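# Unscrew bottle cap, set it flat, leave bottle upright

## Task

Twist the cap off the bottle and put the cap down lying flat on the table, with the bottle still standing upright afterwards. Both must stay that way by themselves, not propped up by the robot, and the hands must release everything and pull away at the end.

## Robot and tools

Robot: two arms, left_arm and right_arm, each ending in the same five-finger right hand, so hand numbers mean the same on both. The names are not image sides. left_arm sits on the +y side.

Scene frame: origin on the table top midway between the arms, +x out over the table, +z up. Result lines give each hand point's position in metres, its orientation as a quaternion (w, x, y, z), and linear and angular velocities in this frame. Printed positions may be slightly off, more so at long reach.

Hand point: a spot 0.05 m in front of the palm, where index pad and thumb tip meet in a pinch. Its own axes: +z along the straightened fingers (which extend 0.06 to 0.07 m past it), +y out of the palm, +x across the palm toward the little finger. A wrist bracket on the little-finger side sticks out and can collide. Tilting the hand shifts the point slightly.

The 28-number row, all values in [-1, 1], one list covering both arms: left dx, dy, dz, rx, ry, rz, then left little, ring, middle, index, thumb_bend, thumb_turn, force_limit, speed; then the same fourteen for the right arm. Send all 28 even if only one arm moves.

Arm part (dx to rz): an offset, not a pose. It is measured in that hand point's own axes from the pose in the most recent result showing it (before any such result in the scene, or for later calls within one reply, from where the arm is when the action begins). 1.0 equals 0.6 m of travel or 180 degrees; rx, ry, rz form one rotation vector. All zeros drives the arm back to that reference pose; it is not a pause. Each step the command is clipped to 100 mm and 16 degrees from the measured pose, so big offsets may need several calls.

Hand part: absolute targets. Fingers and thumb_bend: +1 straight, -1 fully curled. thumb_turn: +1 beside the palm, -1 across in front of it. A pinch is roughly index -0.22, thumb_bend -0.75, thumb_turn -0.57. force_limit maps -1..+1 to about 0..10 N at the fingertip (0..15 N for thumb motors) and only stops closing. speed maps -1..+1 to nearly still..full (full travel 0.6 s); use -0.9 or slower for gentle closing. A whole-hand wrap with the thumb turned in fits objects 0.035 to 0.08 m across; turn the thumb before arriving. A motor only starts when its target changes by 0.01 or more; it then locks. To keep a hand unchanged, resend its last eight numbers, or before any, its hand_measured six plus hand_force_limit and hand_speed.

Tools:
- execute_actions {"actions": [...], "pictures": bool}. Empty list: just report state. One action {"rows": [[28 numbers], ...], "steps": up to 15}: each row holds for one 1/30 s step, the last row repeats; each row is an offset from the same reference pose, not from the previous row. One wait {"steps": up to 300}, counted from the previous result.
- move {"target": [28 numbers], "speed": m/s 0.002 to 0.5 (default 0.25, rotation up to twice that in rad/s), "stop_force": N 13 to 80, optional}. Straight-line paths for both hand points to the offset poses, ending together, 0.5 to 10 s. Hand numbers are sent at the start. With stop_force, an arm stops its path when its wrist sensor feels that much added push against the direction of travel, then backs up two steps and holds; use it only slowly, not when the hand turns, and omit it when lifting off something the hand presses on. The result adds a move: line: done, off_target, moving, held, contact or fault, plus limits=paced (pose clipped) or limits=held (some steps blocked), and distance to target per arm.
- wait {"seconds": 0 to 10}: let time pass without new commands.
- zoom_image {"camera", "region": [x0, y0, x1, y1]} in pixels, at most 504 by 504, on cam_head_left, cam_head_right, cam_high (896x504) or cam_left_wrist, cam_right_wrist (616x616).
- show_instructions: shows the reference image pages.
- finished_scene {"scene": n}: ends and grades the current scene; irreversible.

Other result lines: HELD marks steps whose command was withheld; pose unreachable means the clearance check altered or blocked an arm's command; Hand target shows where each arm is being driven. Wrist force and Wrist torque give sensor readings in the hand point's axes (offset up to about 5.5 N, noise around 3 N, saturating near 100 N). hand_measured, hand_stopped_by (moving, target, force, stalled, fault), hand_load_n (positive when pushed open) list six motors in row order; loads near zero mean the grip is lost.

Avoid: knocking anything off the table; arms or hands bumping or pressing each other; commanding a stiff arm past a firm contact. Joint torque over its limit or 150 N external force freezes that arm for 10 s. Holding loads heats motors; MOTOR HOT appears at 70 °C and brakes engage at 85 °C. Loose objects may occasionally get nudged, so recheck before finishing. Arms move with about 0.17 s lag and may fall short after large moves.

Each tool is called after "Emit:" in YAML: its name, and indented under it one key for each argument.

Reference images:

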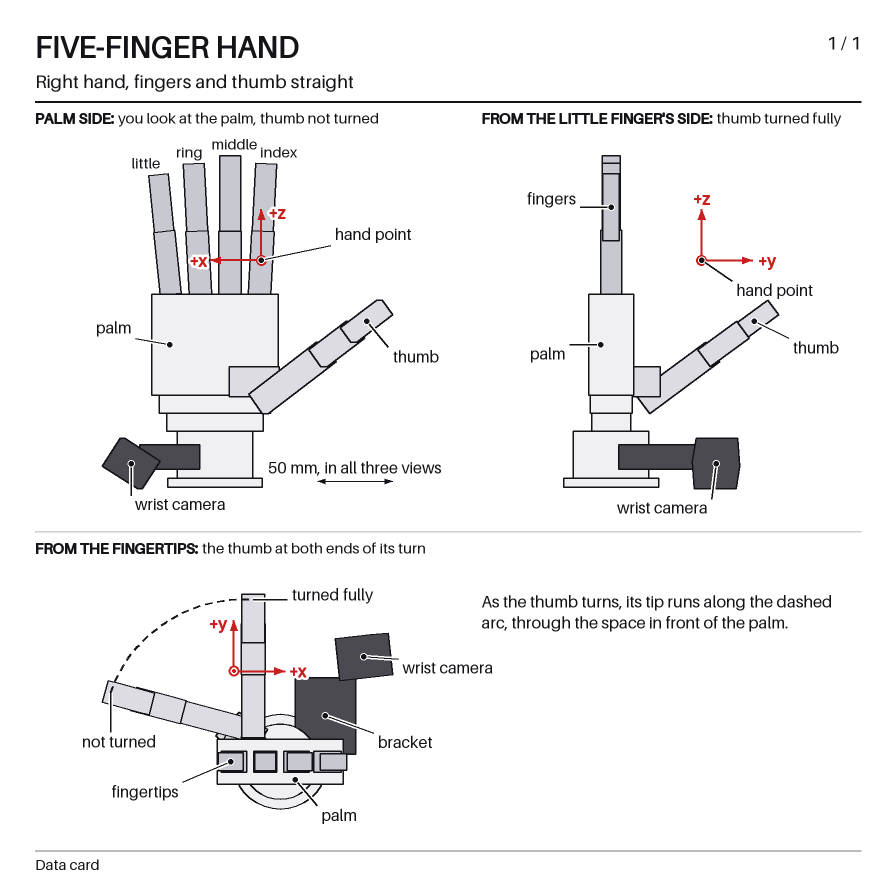

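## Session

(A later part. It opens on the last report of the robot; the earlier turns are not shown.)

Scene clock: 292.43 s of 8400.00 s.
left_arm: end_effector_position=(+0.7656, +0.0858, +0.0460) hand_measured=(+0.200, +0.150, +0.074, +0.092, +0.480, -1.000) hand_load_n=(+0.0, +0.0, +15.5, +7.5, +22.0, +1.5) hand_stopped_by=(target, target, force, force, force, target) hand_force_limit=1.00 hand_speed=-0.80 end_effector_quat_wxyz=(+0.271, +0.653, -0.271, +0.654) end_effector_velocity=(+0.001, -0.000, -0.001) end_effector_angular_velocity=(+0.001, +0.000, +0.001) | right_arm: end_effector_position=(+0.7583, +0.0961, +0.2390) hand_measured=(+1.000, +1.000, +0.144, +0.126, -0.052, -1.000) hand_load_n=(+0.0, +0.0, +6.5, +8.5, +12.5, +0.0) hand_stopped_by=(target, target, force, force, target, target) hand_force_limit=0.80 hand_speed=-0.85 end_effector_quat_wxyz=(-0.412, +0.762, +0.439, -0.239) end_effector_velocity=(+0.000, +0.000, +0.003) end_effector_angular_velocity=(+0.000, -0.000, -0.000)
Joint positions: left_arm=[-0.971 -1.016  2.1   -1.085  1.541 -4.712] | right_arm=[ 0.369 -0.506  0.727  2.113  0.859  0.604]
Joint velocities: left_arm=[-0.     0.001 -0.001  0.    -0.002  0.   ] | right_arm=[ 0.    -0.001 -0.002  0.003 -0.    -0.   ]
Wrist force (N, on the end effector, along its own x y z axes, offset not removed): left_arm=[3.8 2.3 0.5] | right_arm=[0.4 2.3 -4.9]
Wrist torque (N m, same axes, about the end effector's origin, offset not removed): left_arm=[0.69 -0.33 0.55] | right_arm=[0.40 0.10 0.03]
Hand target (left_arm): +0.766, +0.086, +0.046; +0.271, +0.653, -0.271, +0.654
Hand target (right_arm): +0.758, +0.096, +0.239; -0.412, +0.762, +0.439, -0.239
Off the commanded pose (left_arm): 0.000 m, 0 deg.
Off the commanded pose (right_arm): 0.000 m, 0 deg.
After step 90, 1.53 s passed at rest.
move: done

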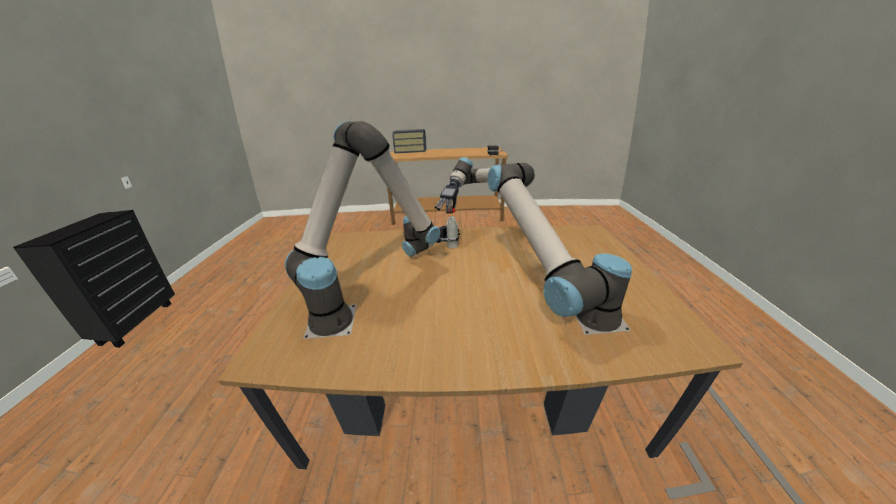

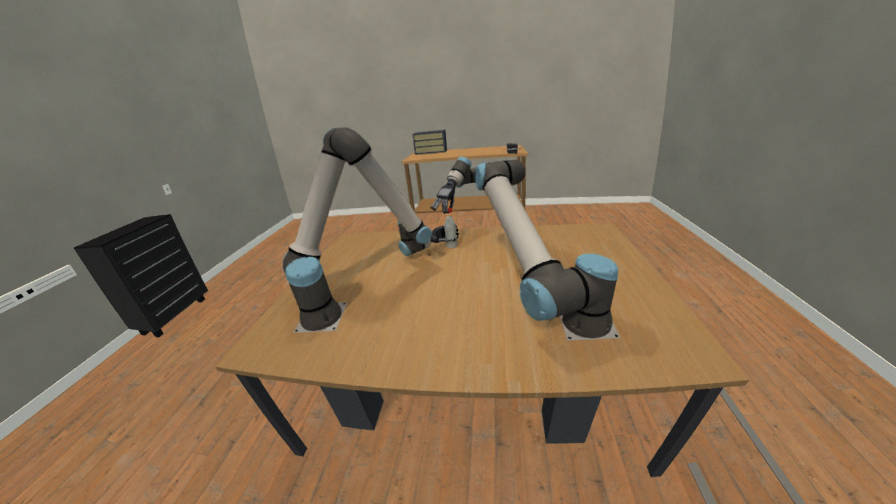

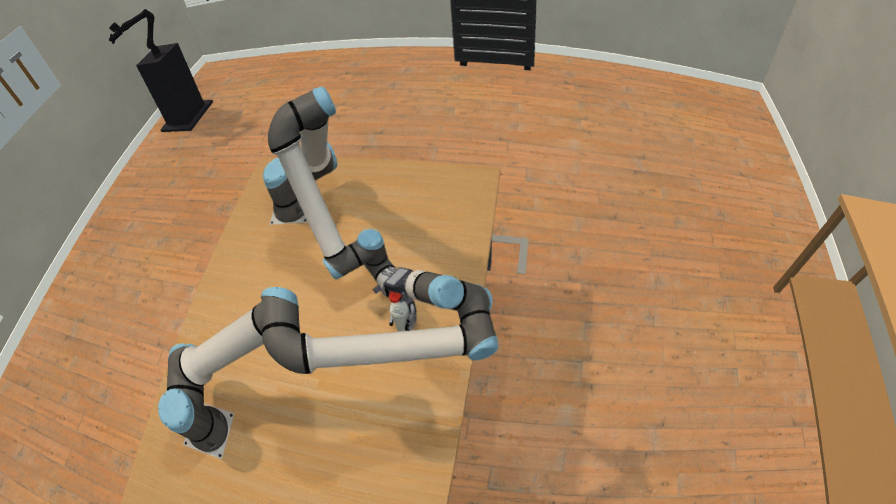

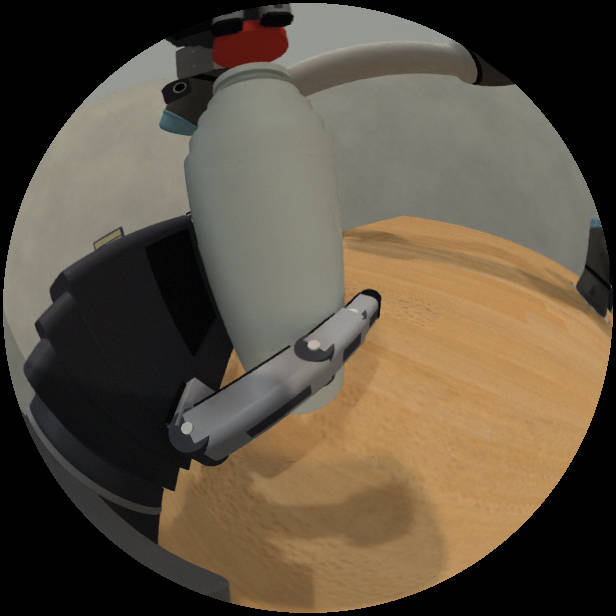

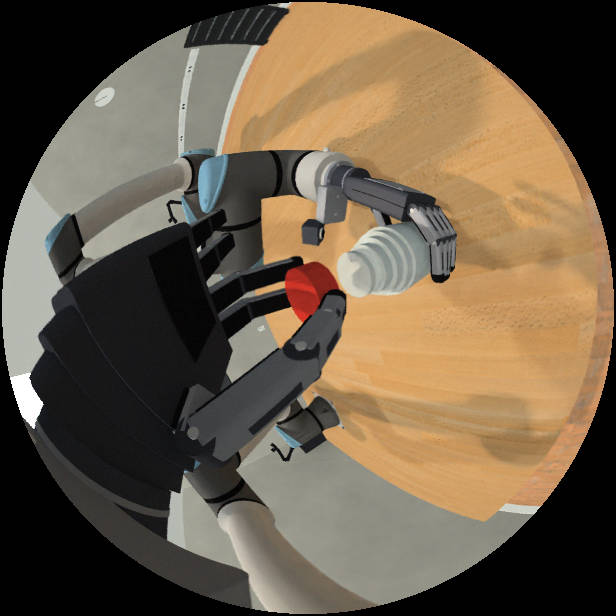

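Emit:
move:
  target: [0,0,0,0,0,0,1,1,1,1,1,-1,1,-0.6, -0.444,0.035,-0.053,0.003,0.4655,0.303,1,1,-0.4,-0.4,-0.06,-1,0.8,-0.85]
  speed: 0.35

Emit:
move:
  target: [0.02,-0.02,-0.35,0,0,0,1,1,1,1,1,-1,1,-0.6, 0.002,0.278,0.181,0,0,0,1,1,-0.4,-0.4,-0.06,-1,0.8,-0.85]
  speed: 0.15

Emit:
move:
  target: [0,0,0,0,0,0,1,1,1,1,1,-1,1,-0.6, 0,0.042,0.027,0,0,0,1,1,-0.4,-0.4,-0.06,-1,0.8,-0.85]
  speed: 0.006
  stop_force: 13

Scene clock: 306.63 s of 8400.00 s.
left_arm: end_effector_position=(+0.7656, +0.0858, +0.0460) hand_measured=(+1.000, +1.000, +1.000, +1.000, +1.000, -1.000) hand_load_n=(+0.0, +0.0, +0.0, +0.0, +0.0, +0.0) hand_stopped_by=(target, target, target, target, target, target) hand_force_limit=1.00 hand_speed=-0.60 end_effector_quat_wxyz=(+0.271, +0.653, -0.271, +0.654) end_effector_velocity=(-0.001, -0.001, +0.001) end_effector_angular_velocity=(-0.001, -0.000, -0.001) | right_arm: end_effector_position=(+0.6580, -0.1534, +0.2396) hand_measured=(+1.000, +1.000, +0.144, +0.126, -0.052, -1.000) hand_load_n=(+0.0, +0.0, +6.5, +8.5, +12.5, +0.0) hand_stopped_by=(target, target, force, force, target, target) hand_force_limit=0.80 hand_speed=-0.85 end_effector_quat_wxyz=(-0.450, +0.825, -0.300, +0.161) end_effector_velocity=(-0.001, -0.002, -0.000) end_effector_angular_velocity=(-0.001, -0.002, -0.016)
Joint positions: left_arm=[-0.971 -1.016  2.1   -1.085  1.541 -4.712] | right_arm=[ 0.009 -1.445  1.934  0.295  0.877  2.579]
Joint velocities: left_arm=[-0.001 -0.001  0.     0.     0.    -0.   ] | right_arm=[-0.    -0.008  0.008 -0.011  0.012  0.014]
Wrist force (N, on the end effector, along its own x y z axes, offset not removed): left_arm=[1.3 1.7 0.4] | right_arm=[0.7 -2.2 1.1]
Wrist torque (N m, same axes, about the end effector's origin, offset not removed): left_arm=[0.53 -0.07 0.43] | right_arm=[-0.62 -0.10 -0.18]
Hand target (left_arm): +0.766, +0.086, +0.046; +0.271, +0.653, -0.271, +0.654
Hand target (right_arm): +0.658, -0.154, +0.240; -0.450, +0.825, -0.301, +0.161
Off the commanded pose (left_arm): 0.000 m, 0 deg.
Off the commanded pose (right_arm): 0.000 m, 0 deg.
After step 90, 8.07 s passed at rest.
move: done

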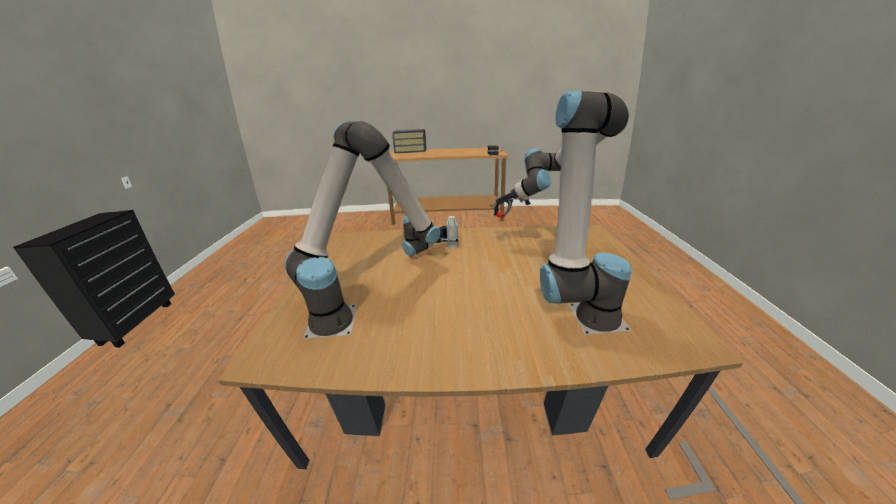

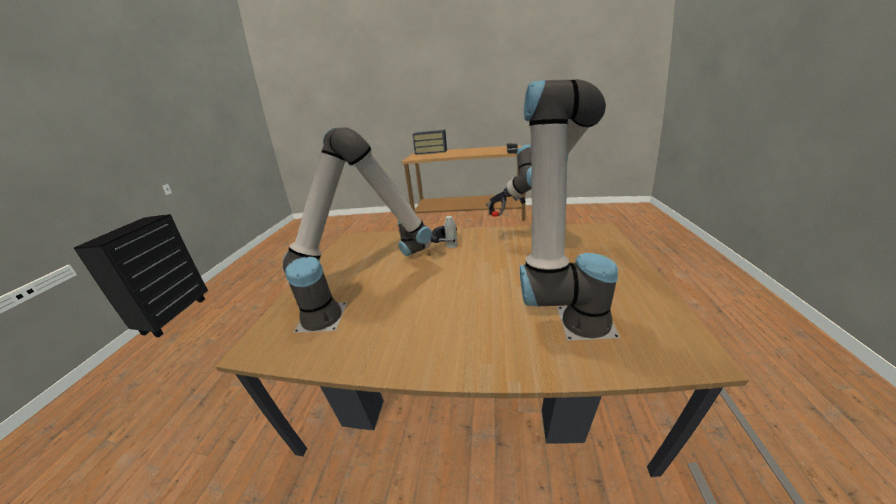

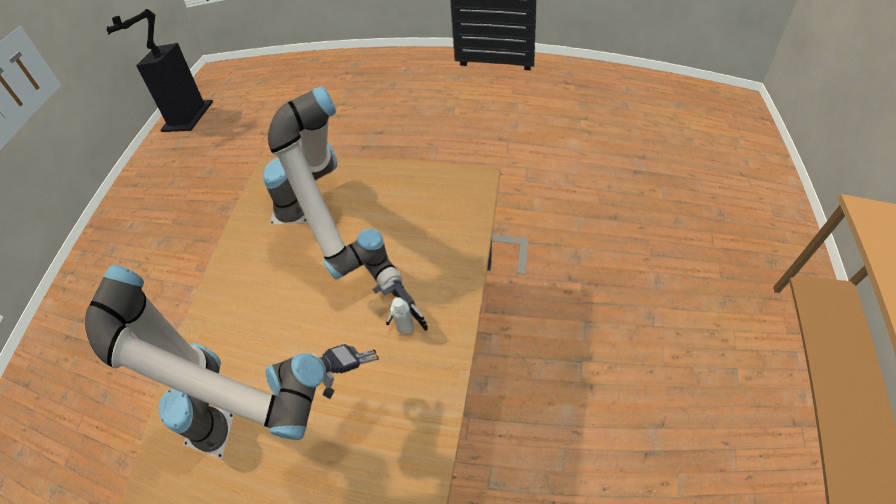

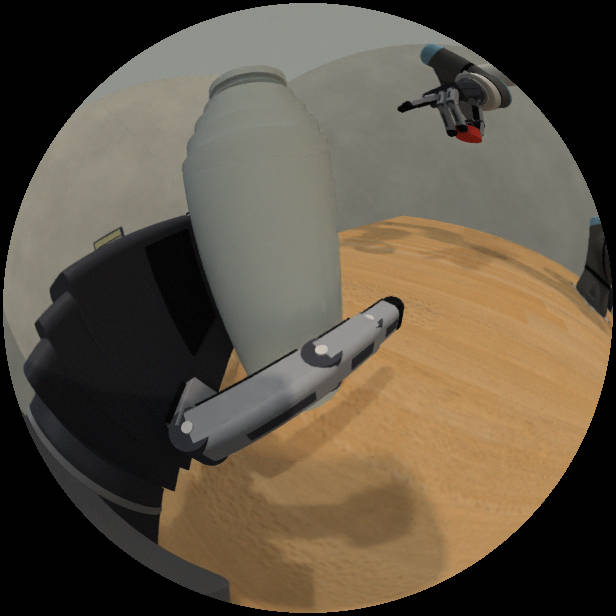

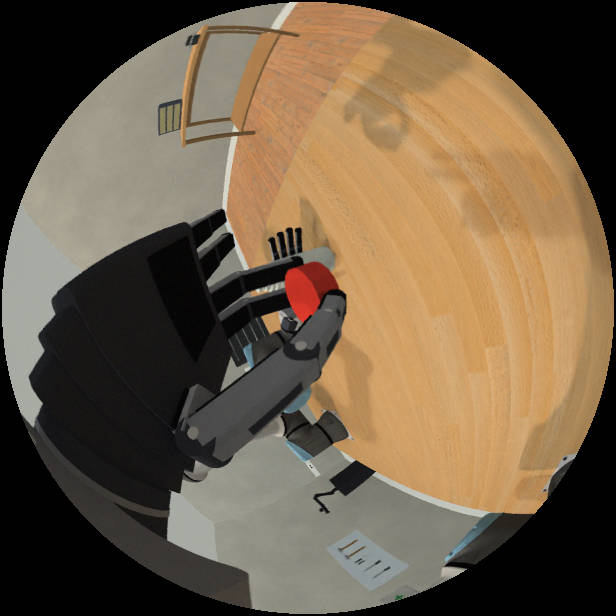

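Scene clock: 308.63 s of 8400.00 s.
left_arm: end_effector_position=(+0.6260, +0.2428, +0.0575) hand_measured=(+1.000, +1.000, +1.000, +1.000, +1.000, -1.000) hand_load_n=(+0.0, +0.0, +0.0, +0.0, +0.0, +0.0) hand_stopped_by=(target, target, target, target, target, target) hand_force_limit=1.00 hand_speed=-0.60 end_effector_quat_wxyz=(+0.271, +0.653, -0.271, +0.654) end_effector_velocity=(-0.002, +0.002, +0.001) end_effector_angular_velocity=(-0.001, +0.000, -0.000) | right_arm: end_effector_position=(+0.6587, -0.1534, +0.0410) hand_measured=(+1.000, +1.000, +0.144, +0.126, -0.052, -1.000) hand_load_n=(+0.0, +0.0, +6.5, +8.5, +12.5, +0.0) hand_stopped_by=(target, target, force, force, target, target) hand_force_limit=0.80 hand_speed=-0.85 end_effector_quat_wxyz=(-0.450, +0.825, -0.300, +0.161) end_effector_velocity=(-0.000, +0.001, -0.002) end_effector_angular_velocity=(+0.001, -0.000, +0.001)
Joint positions: left_arm=[-0.956 -1.211  2.485 -1.274  1.556 -4.712] | right_arm=[ 0.009 -1.219  2.083 -0.08   0.877  2.579]
Joint velocities: left_arm=[-0.    -0.003  0.005 -0.002  0.    -0.001] | right_arm=[ 0.     0.003  0.001 -0.005 -0.001  0.001]
Wrist force (N, on the end effector, along its own x y z axes, offset not removed): left_arm=[3.4 2.7 -0.6] | right_arm=[0.1 5.0 -2.8]
Wrist torque (N m, same axes, about the end effector's origin, offset not removed): left_arm=[0.77 -0.25 0.55] | right_arm=[0.66 0.22 0.05]
Hand target (left_arm): +0.626, +0.243, +0.058; +0.271, +0.653, -0.271, +0.654
Hand target (right_arm): +0.659, -0.153, +0.041; -0.450, +0.825, -0.300, +0.161
Off the commanded pose (left_arm): 0.000 m, 0 deg.
Off the commanded pose (right_arm): 0.001 m, 0 deg.
move: done

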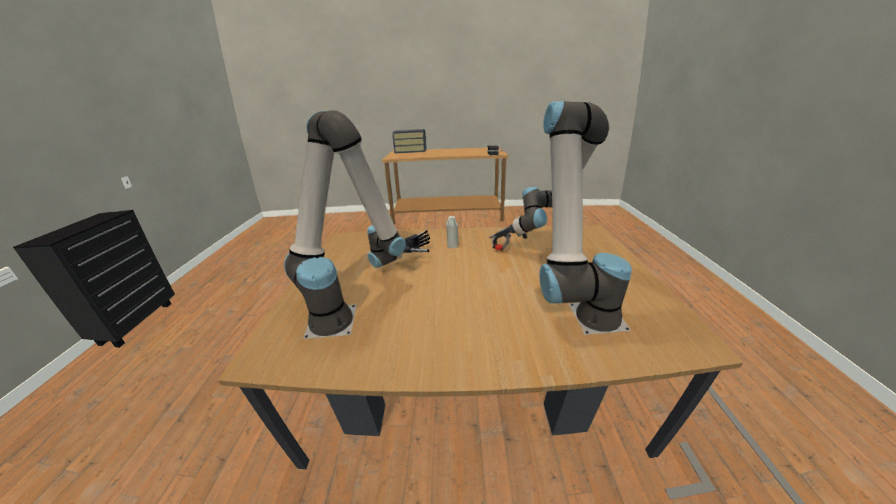

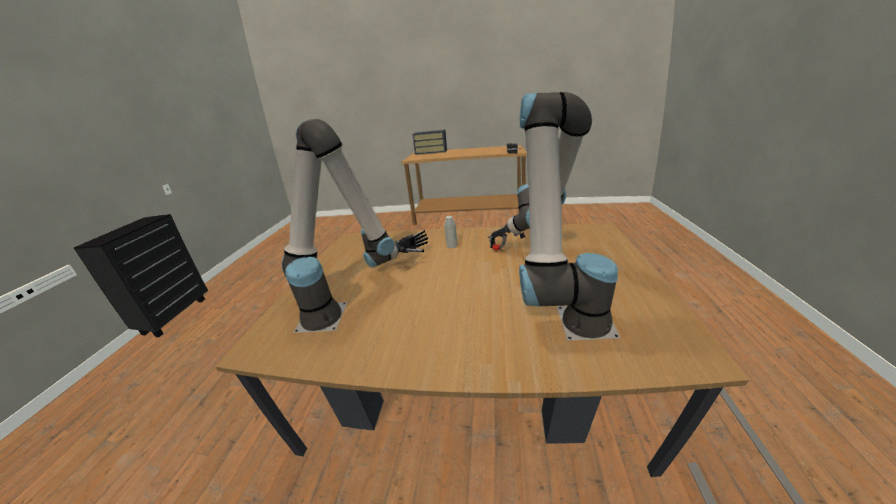

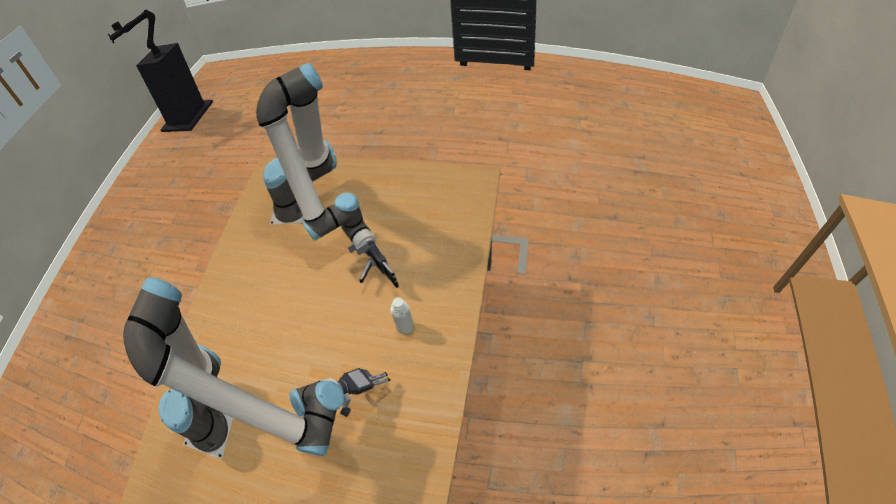

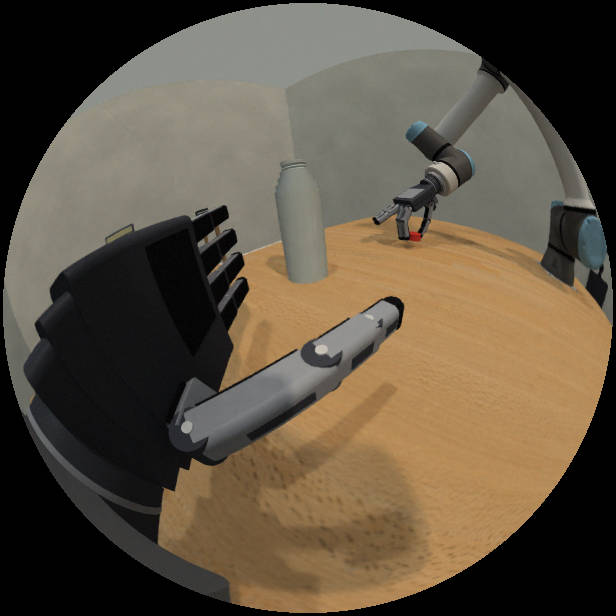

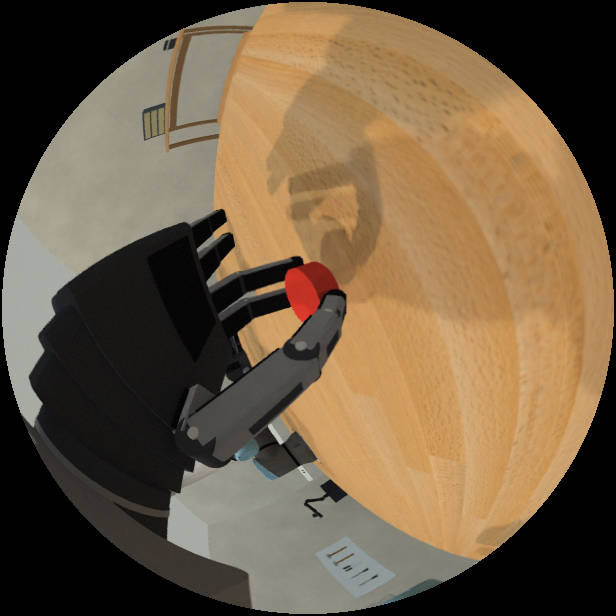

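Scene clock: 312.10 s of 8400.00 s.
left_arm: end_effector_position=(+0.6260, +0.2428, +0.0575) hand_measured=(+1.000, +1.000, +1.000, +1.000, +1.000, -1.000) hand_load_n=(+0.0, +0.0, +0.0, +0.0, +0.0, +0.0) hand_stopped_by=(target, target, target, target, target, target) hand_force_limit=1.00 hand_speed=-0.60 end_effector_quat_wxyz=(+0.271, +0.653, -0.271, +0.654) end_effector_velocity=(+0.000, -0.000, +0.002) end_effector_angular_velocity=(-0.002, -0.001, -0.000) | right_arm: end_effector_position=(+0.6586, -0.1534, +0.0224) hand_measured=(+1.000, +1.000, +0.144, +0.126, -0.052, -1.000) hand_load_n=(+0.0, +0.0, +5.0, +8.0, +13.5, +0.5) hand_stopped_by=(target, target, force, force, target, target) hand_force_limit=0.80 hand_speed=-0.85 end_effector_quat_wxyz=(-0.450, +0.825, -0.300, +0.161) end_effector_velocity=(-0.001, -0.000, +0.001) end_effector_angular_velocity=(-0.000, +0.003, -0.000)
Joint positions: left_arm=[-0.956 -1.211  2.485 -1.274  1.556 -4.712] | right_arm=[ 0.009 -1.192  2.091 -0.115  0.877  2.579]
Joint velocities: left_arm=[ 0.    -0.002 -0.     0.     0.    -0.001] | right_arm=[ 0.    -0.001 -0.     0.005  0.    -0.   ]
Wrist force (N, on the end effector, along its own x y z axes, offset not removed): left_arm=[2.0 4.0 0.3] | right_arm=[-0.7 -21.1 -19.6]
Wrist torque (N m, same axes, about the end effector's origin, offset not removed): left_arm=[0.84 -0.14 0.57] | right_arm=[0.74 0.21 -0.47]
Hand target (left_arm): +0.626, +0.243, +0.058; +0.271, +0.653, -0.271, +0.654
Hand target (right_arm): +0.659, -0.153, +0.023; -0.450, +0.825, -0.300, +0.161
Off the commanded pose (left_arm): 0.000 m, 0 deg.
Off the commanded pose (right_arm): 0.011 m, 0 deg.
move: contact (right_arm)

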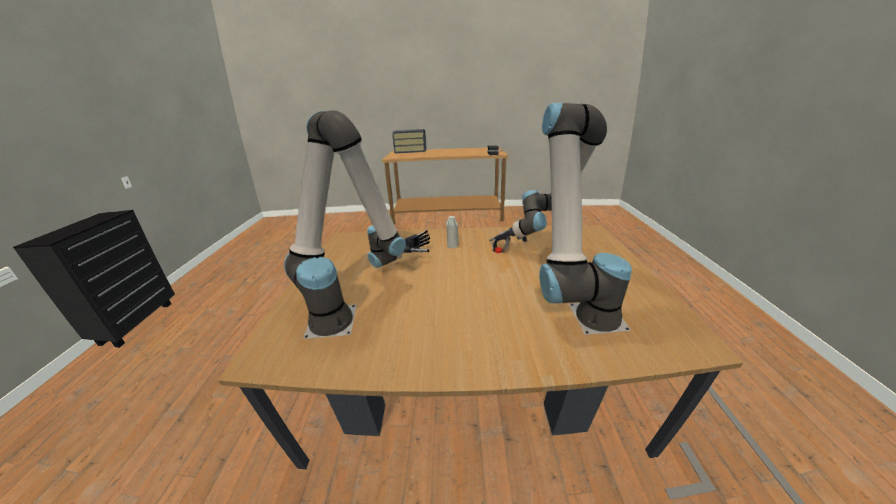

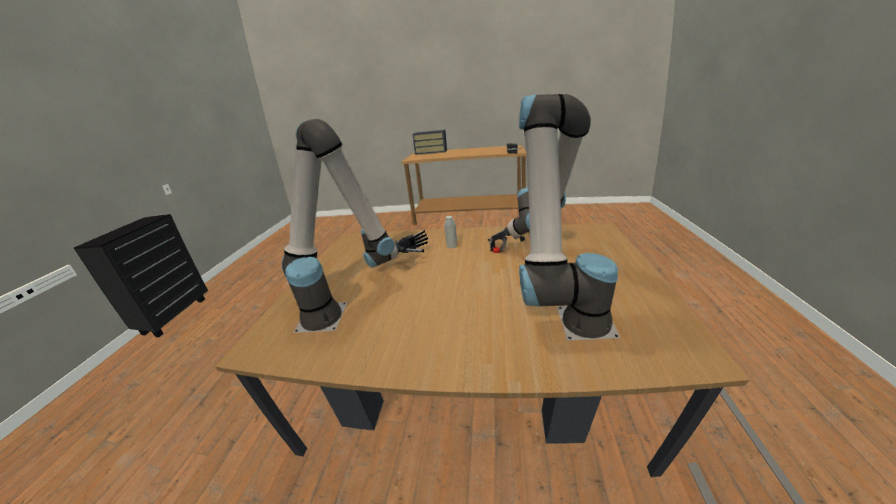

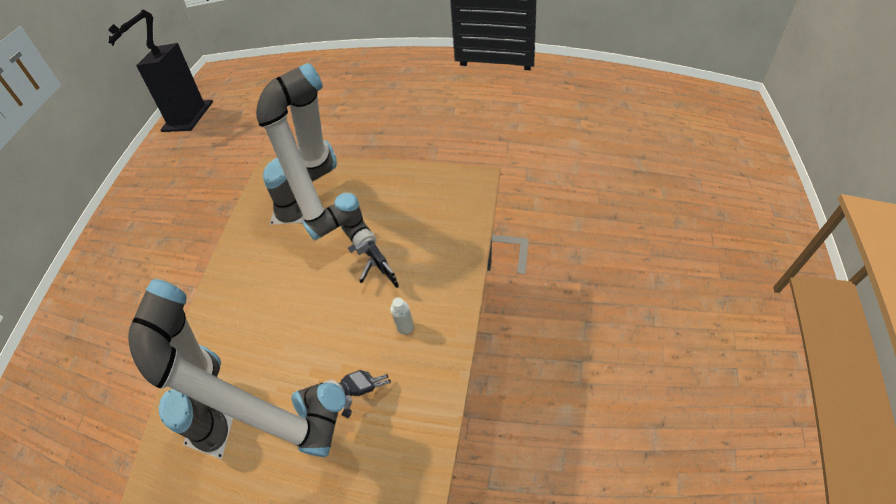

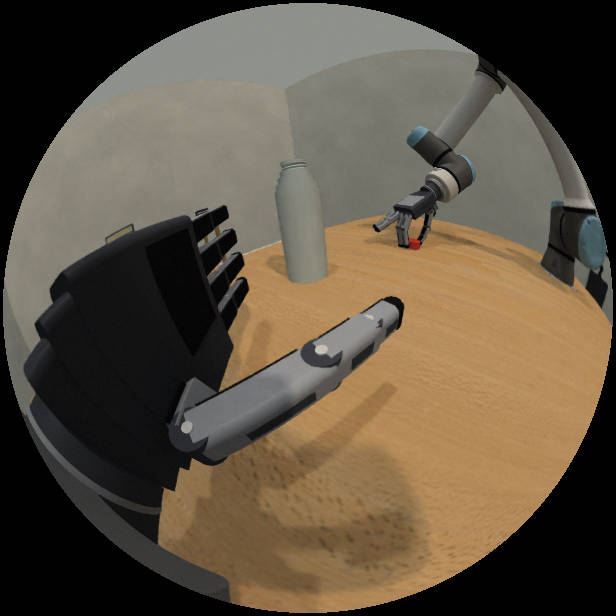

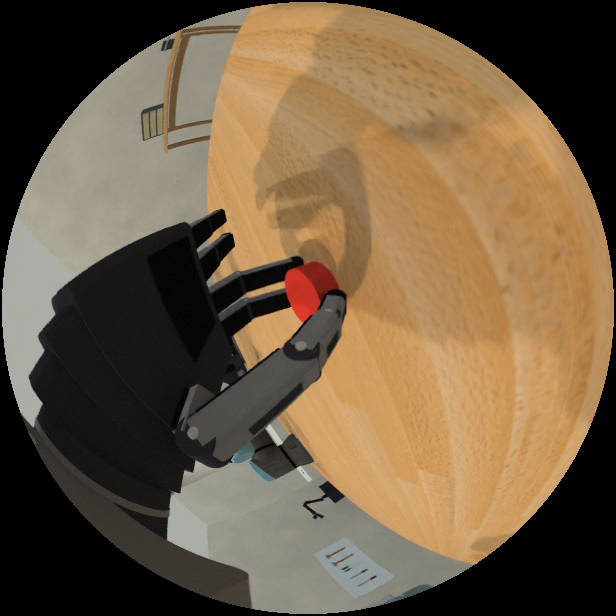

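Emit:
execute_actions:
  actions:
    - {"rows":[[0,0,0,0,0,0,1,1,1,1,1,-1,1,-0.6, 0,-0.002,-0.0013,0,0,0,1,1,0.25,0.25,0.15,-1,0.8,-0.3]],"steps":15}
  pictures: false

Emit:
move:
  target: [0.1,0,-0.1,0,0,0,1,1,1,1,1,-1,1,-0.6, 0,-0.25,-0.18,0,0,0,1,1,0.25,0.25,0.15,-1,0.8,-0.3]

Scene clock: 317.93 s of 8400.00 s.
left_arm: end_effector_position=(+0.6260, +0.2428, +0.0575) hand_measured=(+1.000, +1.000, +1.000, +1.000, +1.000, -1.000) hand_load_n=(+0.0, +0.0, +0.0, +0.0, +0.0, +0.0) hand_stopped_by=(target, target, target, target, target, target) hand_force_limit=1.00 hand_speed=-0.60 end_effector_quat_wxyz=(+0.271, +0.653, -0.271, +0.654) end_effector_velocity=(-0.000, -0.000, +0.000) end_effector_angular_velocity=(-0.001, +0.001, -0.001) | right_arm: end_effector_position=(+0.6586, -0.1534, +0.0238) hand_measured=(+1.000, +1.000, +0.250, +0.250, +0.150, -1.000) hand_load_n=(+0.0, +0.0, +0.0, +0.0, +0.0, +0.0) hand_stopped_by=(target, target, target, target, target, target) hand_force_limit=0.80 hand_speed=-0.30 end_effector_quat_wxyz=(-0.450, +0.825, -0.300, +0.161) end_effector_velocity=(-0.000, -0.000, -0.000) end_effector_angular_velocity=(-0.001, +0.001, -0.000)
Joint positions: left_arm=[-0.956 -1.211  2.485 -1.274  1.556 -4.712] | right_arm=[ 0.009 -1.194  2.091 -0.112  0.877  2.579]
Joint velocities: left_arm=[-0.001 -0.     0.    -0.    -0.    -0.001] | right_arm=[-0.     0.    -0.     0.001  0.001 -0.001]
Wrist force (N, on the end effector, along its own x y z axes, offset not removed): left_arm=[1.1 2.8 0.7] | right_arm=[1.2 1.5 -2.3]
Wrist torque (N m, same axes, about the end effector's origin, offset not removed): left_arm=[0.66 -0.03 0.44] | right_arm=[0.21 -0.06 0.01]
Hand target (left_arm): +0.626, +0.243, +0.058; +0.271, +0.653, -0.271, +0.654
Hand target (right_arm): +0.659, -0.153, +0.024; -0.450, +0.825, -0.300, +0.161
Off the commanded pose (left_arm): 0.000 m, 0 deg.
Off the commanded pose (right_arm): 0.000 m, 0 deg.
Steps of this call (steps 1 to 90: nothing new was sent; then 2.33 s passed at rest; steps 91 to 105: all 15 steps of this action). Readings (end_effector_position | what the end effector reports):
91: left_arm (+0.6260, +0.2428, +0.0575) | right_arm (+0.6586, -0.1534, +0.0228) | left_arm hand_measured=(+1.000, +1.000, +1.000, +1.000, +1.000, -1.000) hand_load_n=(+0.0, +0.0, +0.0, +0.0, +0.0, +0.0) hand_stopped_by=(target, target, target, target, target, target) hand_force_limit=1.00 hand_speed=-0.60 | right_arm hand_measured=(+1.000, +1.000, +0.144, +0.126, -0.052, -1.000) hand_load_n=(+0.0, +0.0, +6.0, +8.5, +13.0, +0.5) hand_stopped_by=(target, target, moving, moving, moving, target) hand_force_limit=0.80 hand_speed=-0.30
92: left_arm (+0.6260, +0.2428, +0.0575) | right_arm (+0.6586, -0.1534, +0.0229) | left_arm hand_measured=(+1.000, +1.000, +1.000, +1.000, +1.000, -1.000) hand_load_n=(+0.0, +0.0, +0.0, +0.0, +0.0, +0.0) hand_stopped_by=(target, target, target, target, target, target) hand_force_limit=1.00 hand_speed=-0.60 | right_arm hand_measured=(+1.000, +1.000, +0.144, +0.126, -0.052, -1.000) hand_load_n=(+0.0, +0.0, +6.0, +8.5, +13.0, +0.5) hand_stopped_by=(target, target, moving, moving, moving, target) hand_force_limit=0.80 hand_speed=-0.30
94: left_arm (+0.6260, +0.2428, +0.0575) | right_arm (+0.6586, -0.1534, +0.0232) | left_arm hand_measured=(+1.000, +1.000, +1.000, +1.000, +1.000, -1.000) hand_load_n=(+0.0, +0.0, +0.0, +0.0, +0.0, +0.0) hand_stopped_by=(target, target, target, target, target, target) hand_force_limit=1.00 hand_speed=-0.60 | right_arm hand_measured=(+1.000, +1.000, +0.178, +0.162, -0.036, -1.000) hand_load_n=(+0.0, +0.0, -2.5, +1.5, +1.5, +0.0) hand_stopped_by=(target, target, moving, moving, moving, target) hand_force_limit=0.80 hand_speed=-0.30
98: left_arm (+0.6260, +0.2428, +0.0575) | right_arm (+0.6586, -0.1534, +0.0236) | left_arm hand_measured=(+1.000, +1.000, +1.000, +1.000, +1.000, -1.000) hand_load_n=(+0.0, +0.0, +0.0, +0.0, +0.0, +0.0) hand_stopped_by=(target, target, target, target, target, target) hand_force_limit=1.00 hand_speed=-0.60 | right_arm hand_measured=(+1.000, +1.000, +0.250, +0.250, +0.062, -1.000) hand_load_n=(+0.0, +0.0, +0.0, +0.0, +0.0, +0.0) hand_stopped_by=(target, target, moving, moving, moving, target) hand_force_limit=0.80 hand_speed=-0.30
105: the state above

Scene clock: 319.60 s of 8400.00 s.
left_arm: end_effector_position=(+0.5835, +0.2852, +0.1172) hand_measured=(+1.000, +1.000, +1.000, +1.000, +1.000, -1.000) hand_load_n=(+0.0, +0.0, +0.0, +0.0, +0.0, +0.0) hand_stopped_by=(target, target, target, target, target, target) hand_force_limit=1.00 hand_speed=-0.60 end_effector_quat_wxyz=(+0.271, +0.653, -0.271, +0.654) end_effector_velocity=(-0.001, +0.001, +0.001) end_effector_angular_velocity=(-0.001, +0.000, +0.000) | right_arm: end_effector_position=(+0.6533, -0.1607, +0.2080) hand_measured=(+1.000, +1.000, +0.250, +0.250, +0.150, -1.000) hand_load_n=(+0.0, +0.0, +0.0, +0.0, +0.0, +0.0) hand_stopped_by=(target, target, target, target, target, target) hand_force_limit=0.80 hand_speed=-0.30 end_effector_quat_wxyz=(-0.450, +0.825, -0.300, +0.161) end_effector_velocity=(+0.000, -0.000, +0.003) end_effector_angular_velocity=(-0.001, -0.001, +0.001)
Joint positions: left_arm=[-0.959 -1.431  2.574 -1.144  1.553 -4.712] | right_arm=[-0.006 -1.426  1.978  0.241  0.867  2.566]
Joint velocities: left_arm=[ 0.    -0.005  0.001  0.004 -0.    -0.001] | right_arm=[-0.001 -0.003 -0.003  0.006  0.    -0.002]
Wrist force (N, on the end effector, along its own x y z axes, offset not removed): left_arm=[2.4 2.6 0.1] | right_arm=[0.1 -0.1 -4.1]
Wrist torque (N m, same axes, about the end effector's origin, offset not removed): left_arm=[0.69 -0.15 0.56] | right_arm=[0.15 0.13 -0.09]
Hand target (left_arm): +0.583, +0.285, +0.117; +0.271, +0.653, -0.271, +0.654
Hand target (right_arm): +0.653, -0.161, +0.208; -0.450, +0.825, -0.300, +0.161
Off the commanded pose (left_arm): 0.000 m, 0 deg.
Off the commanded pose (right_arm): 0.001 m, 0 deg.
move: done

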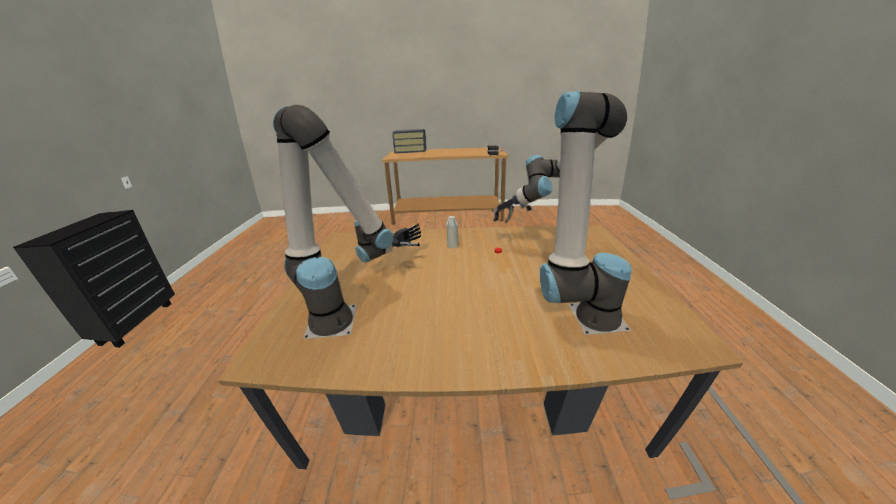

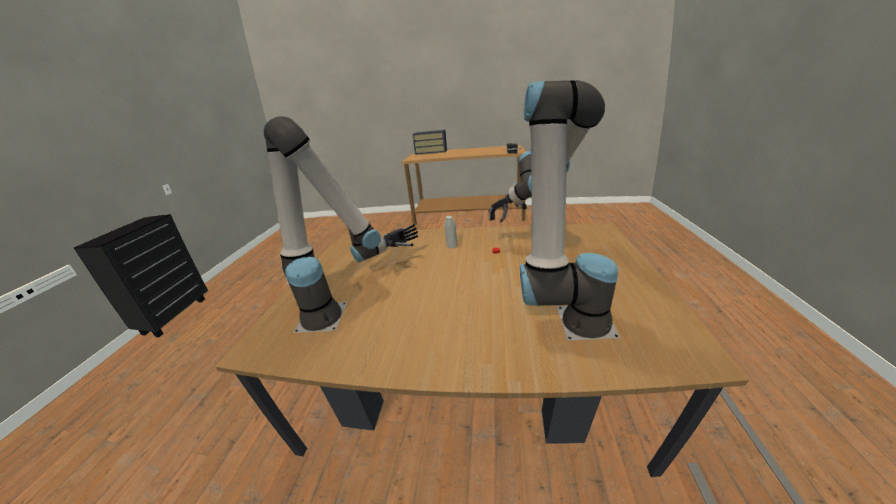

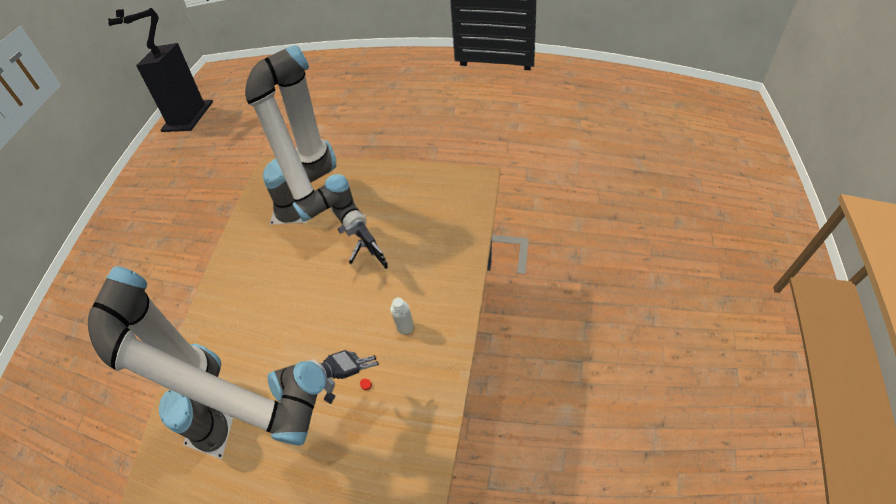

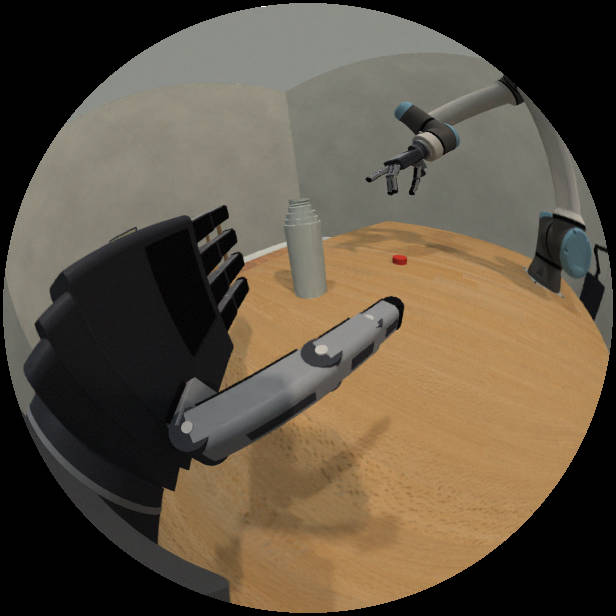

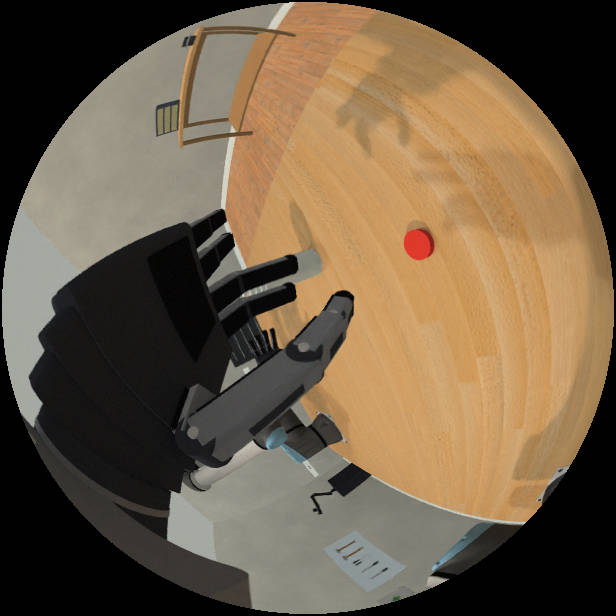

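Emit:
finished_scene:
  scene: 1

The scene is finished: the task was done.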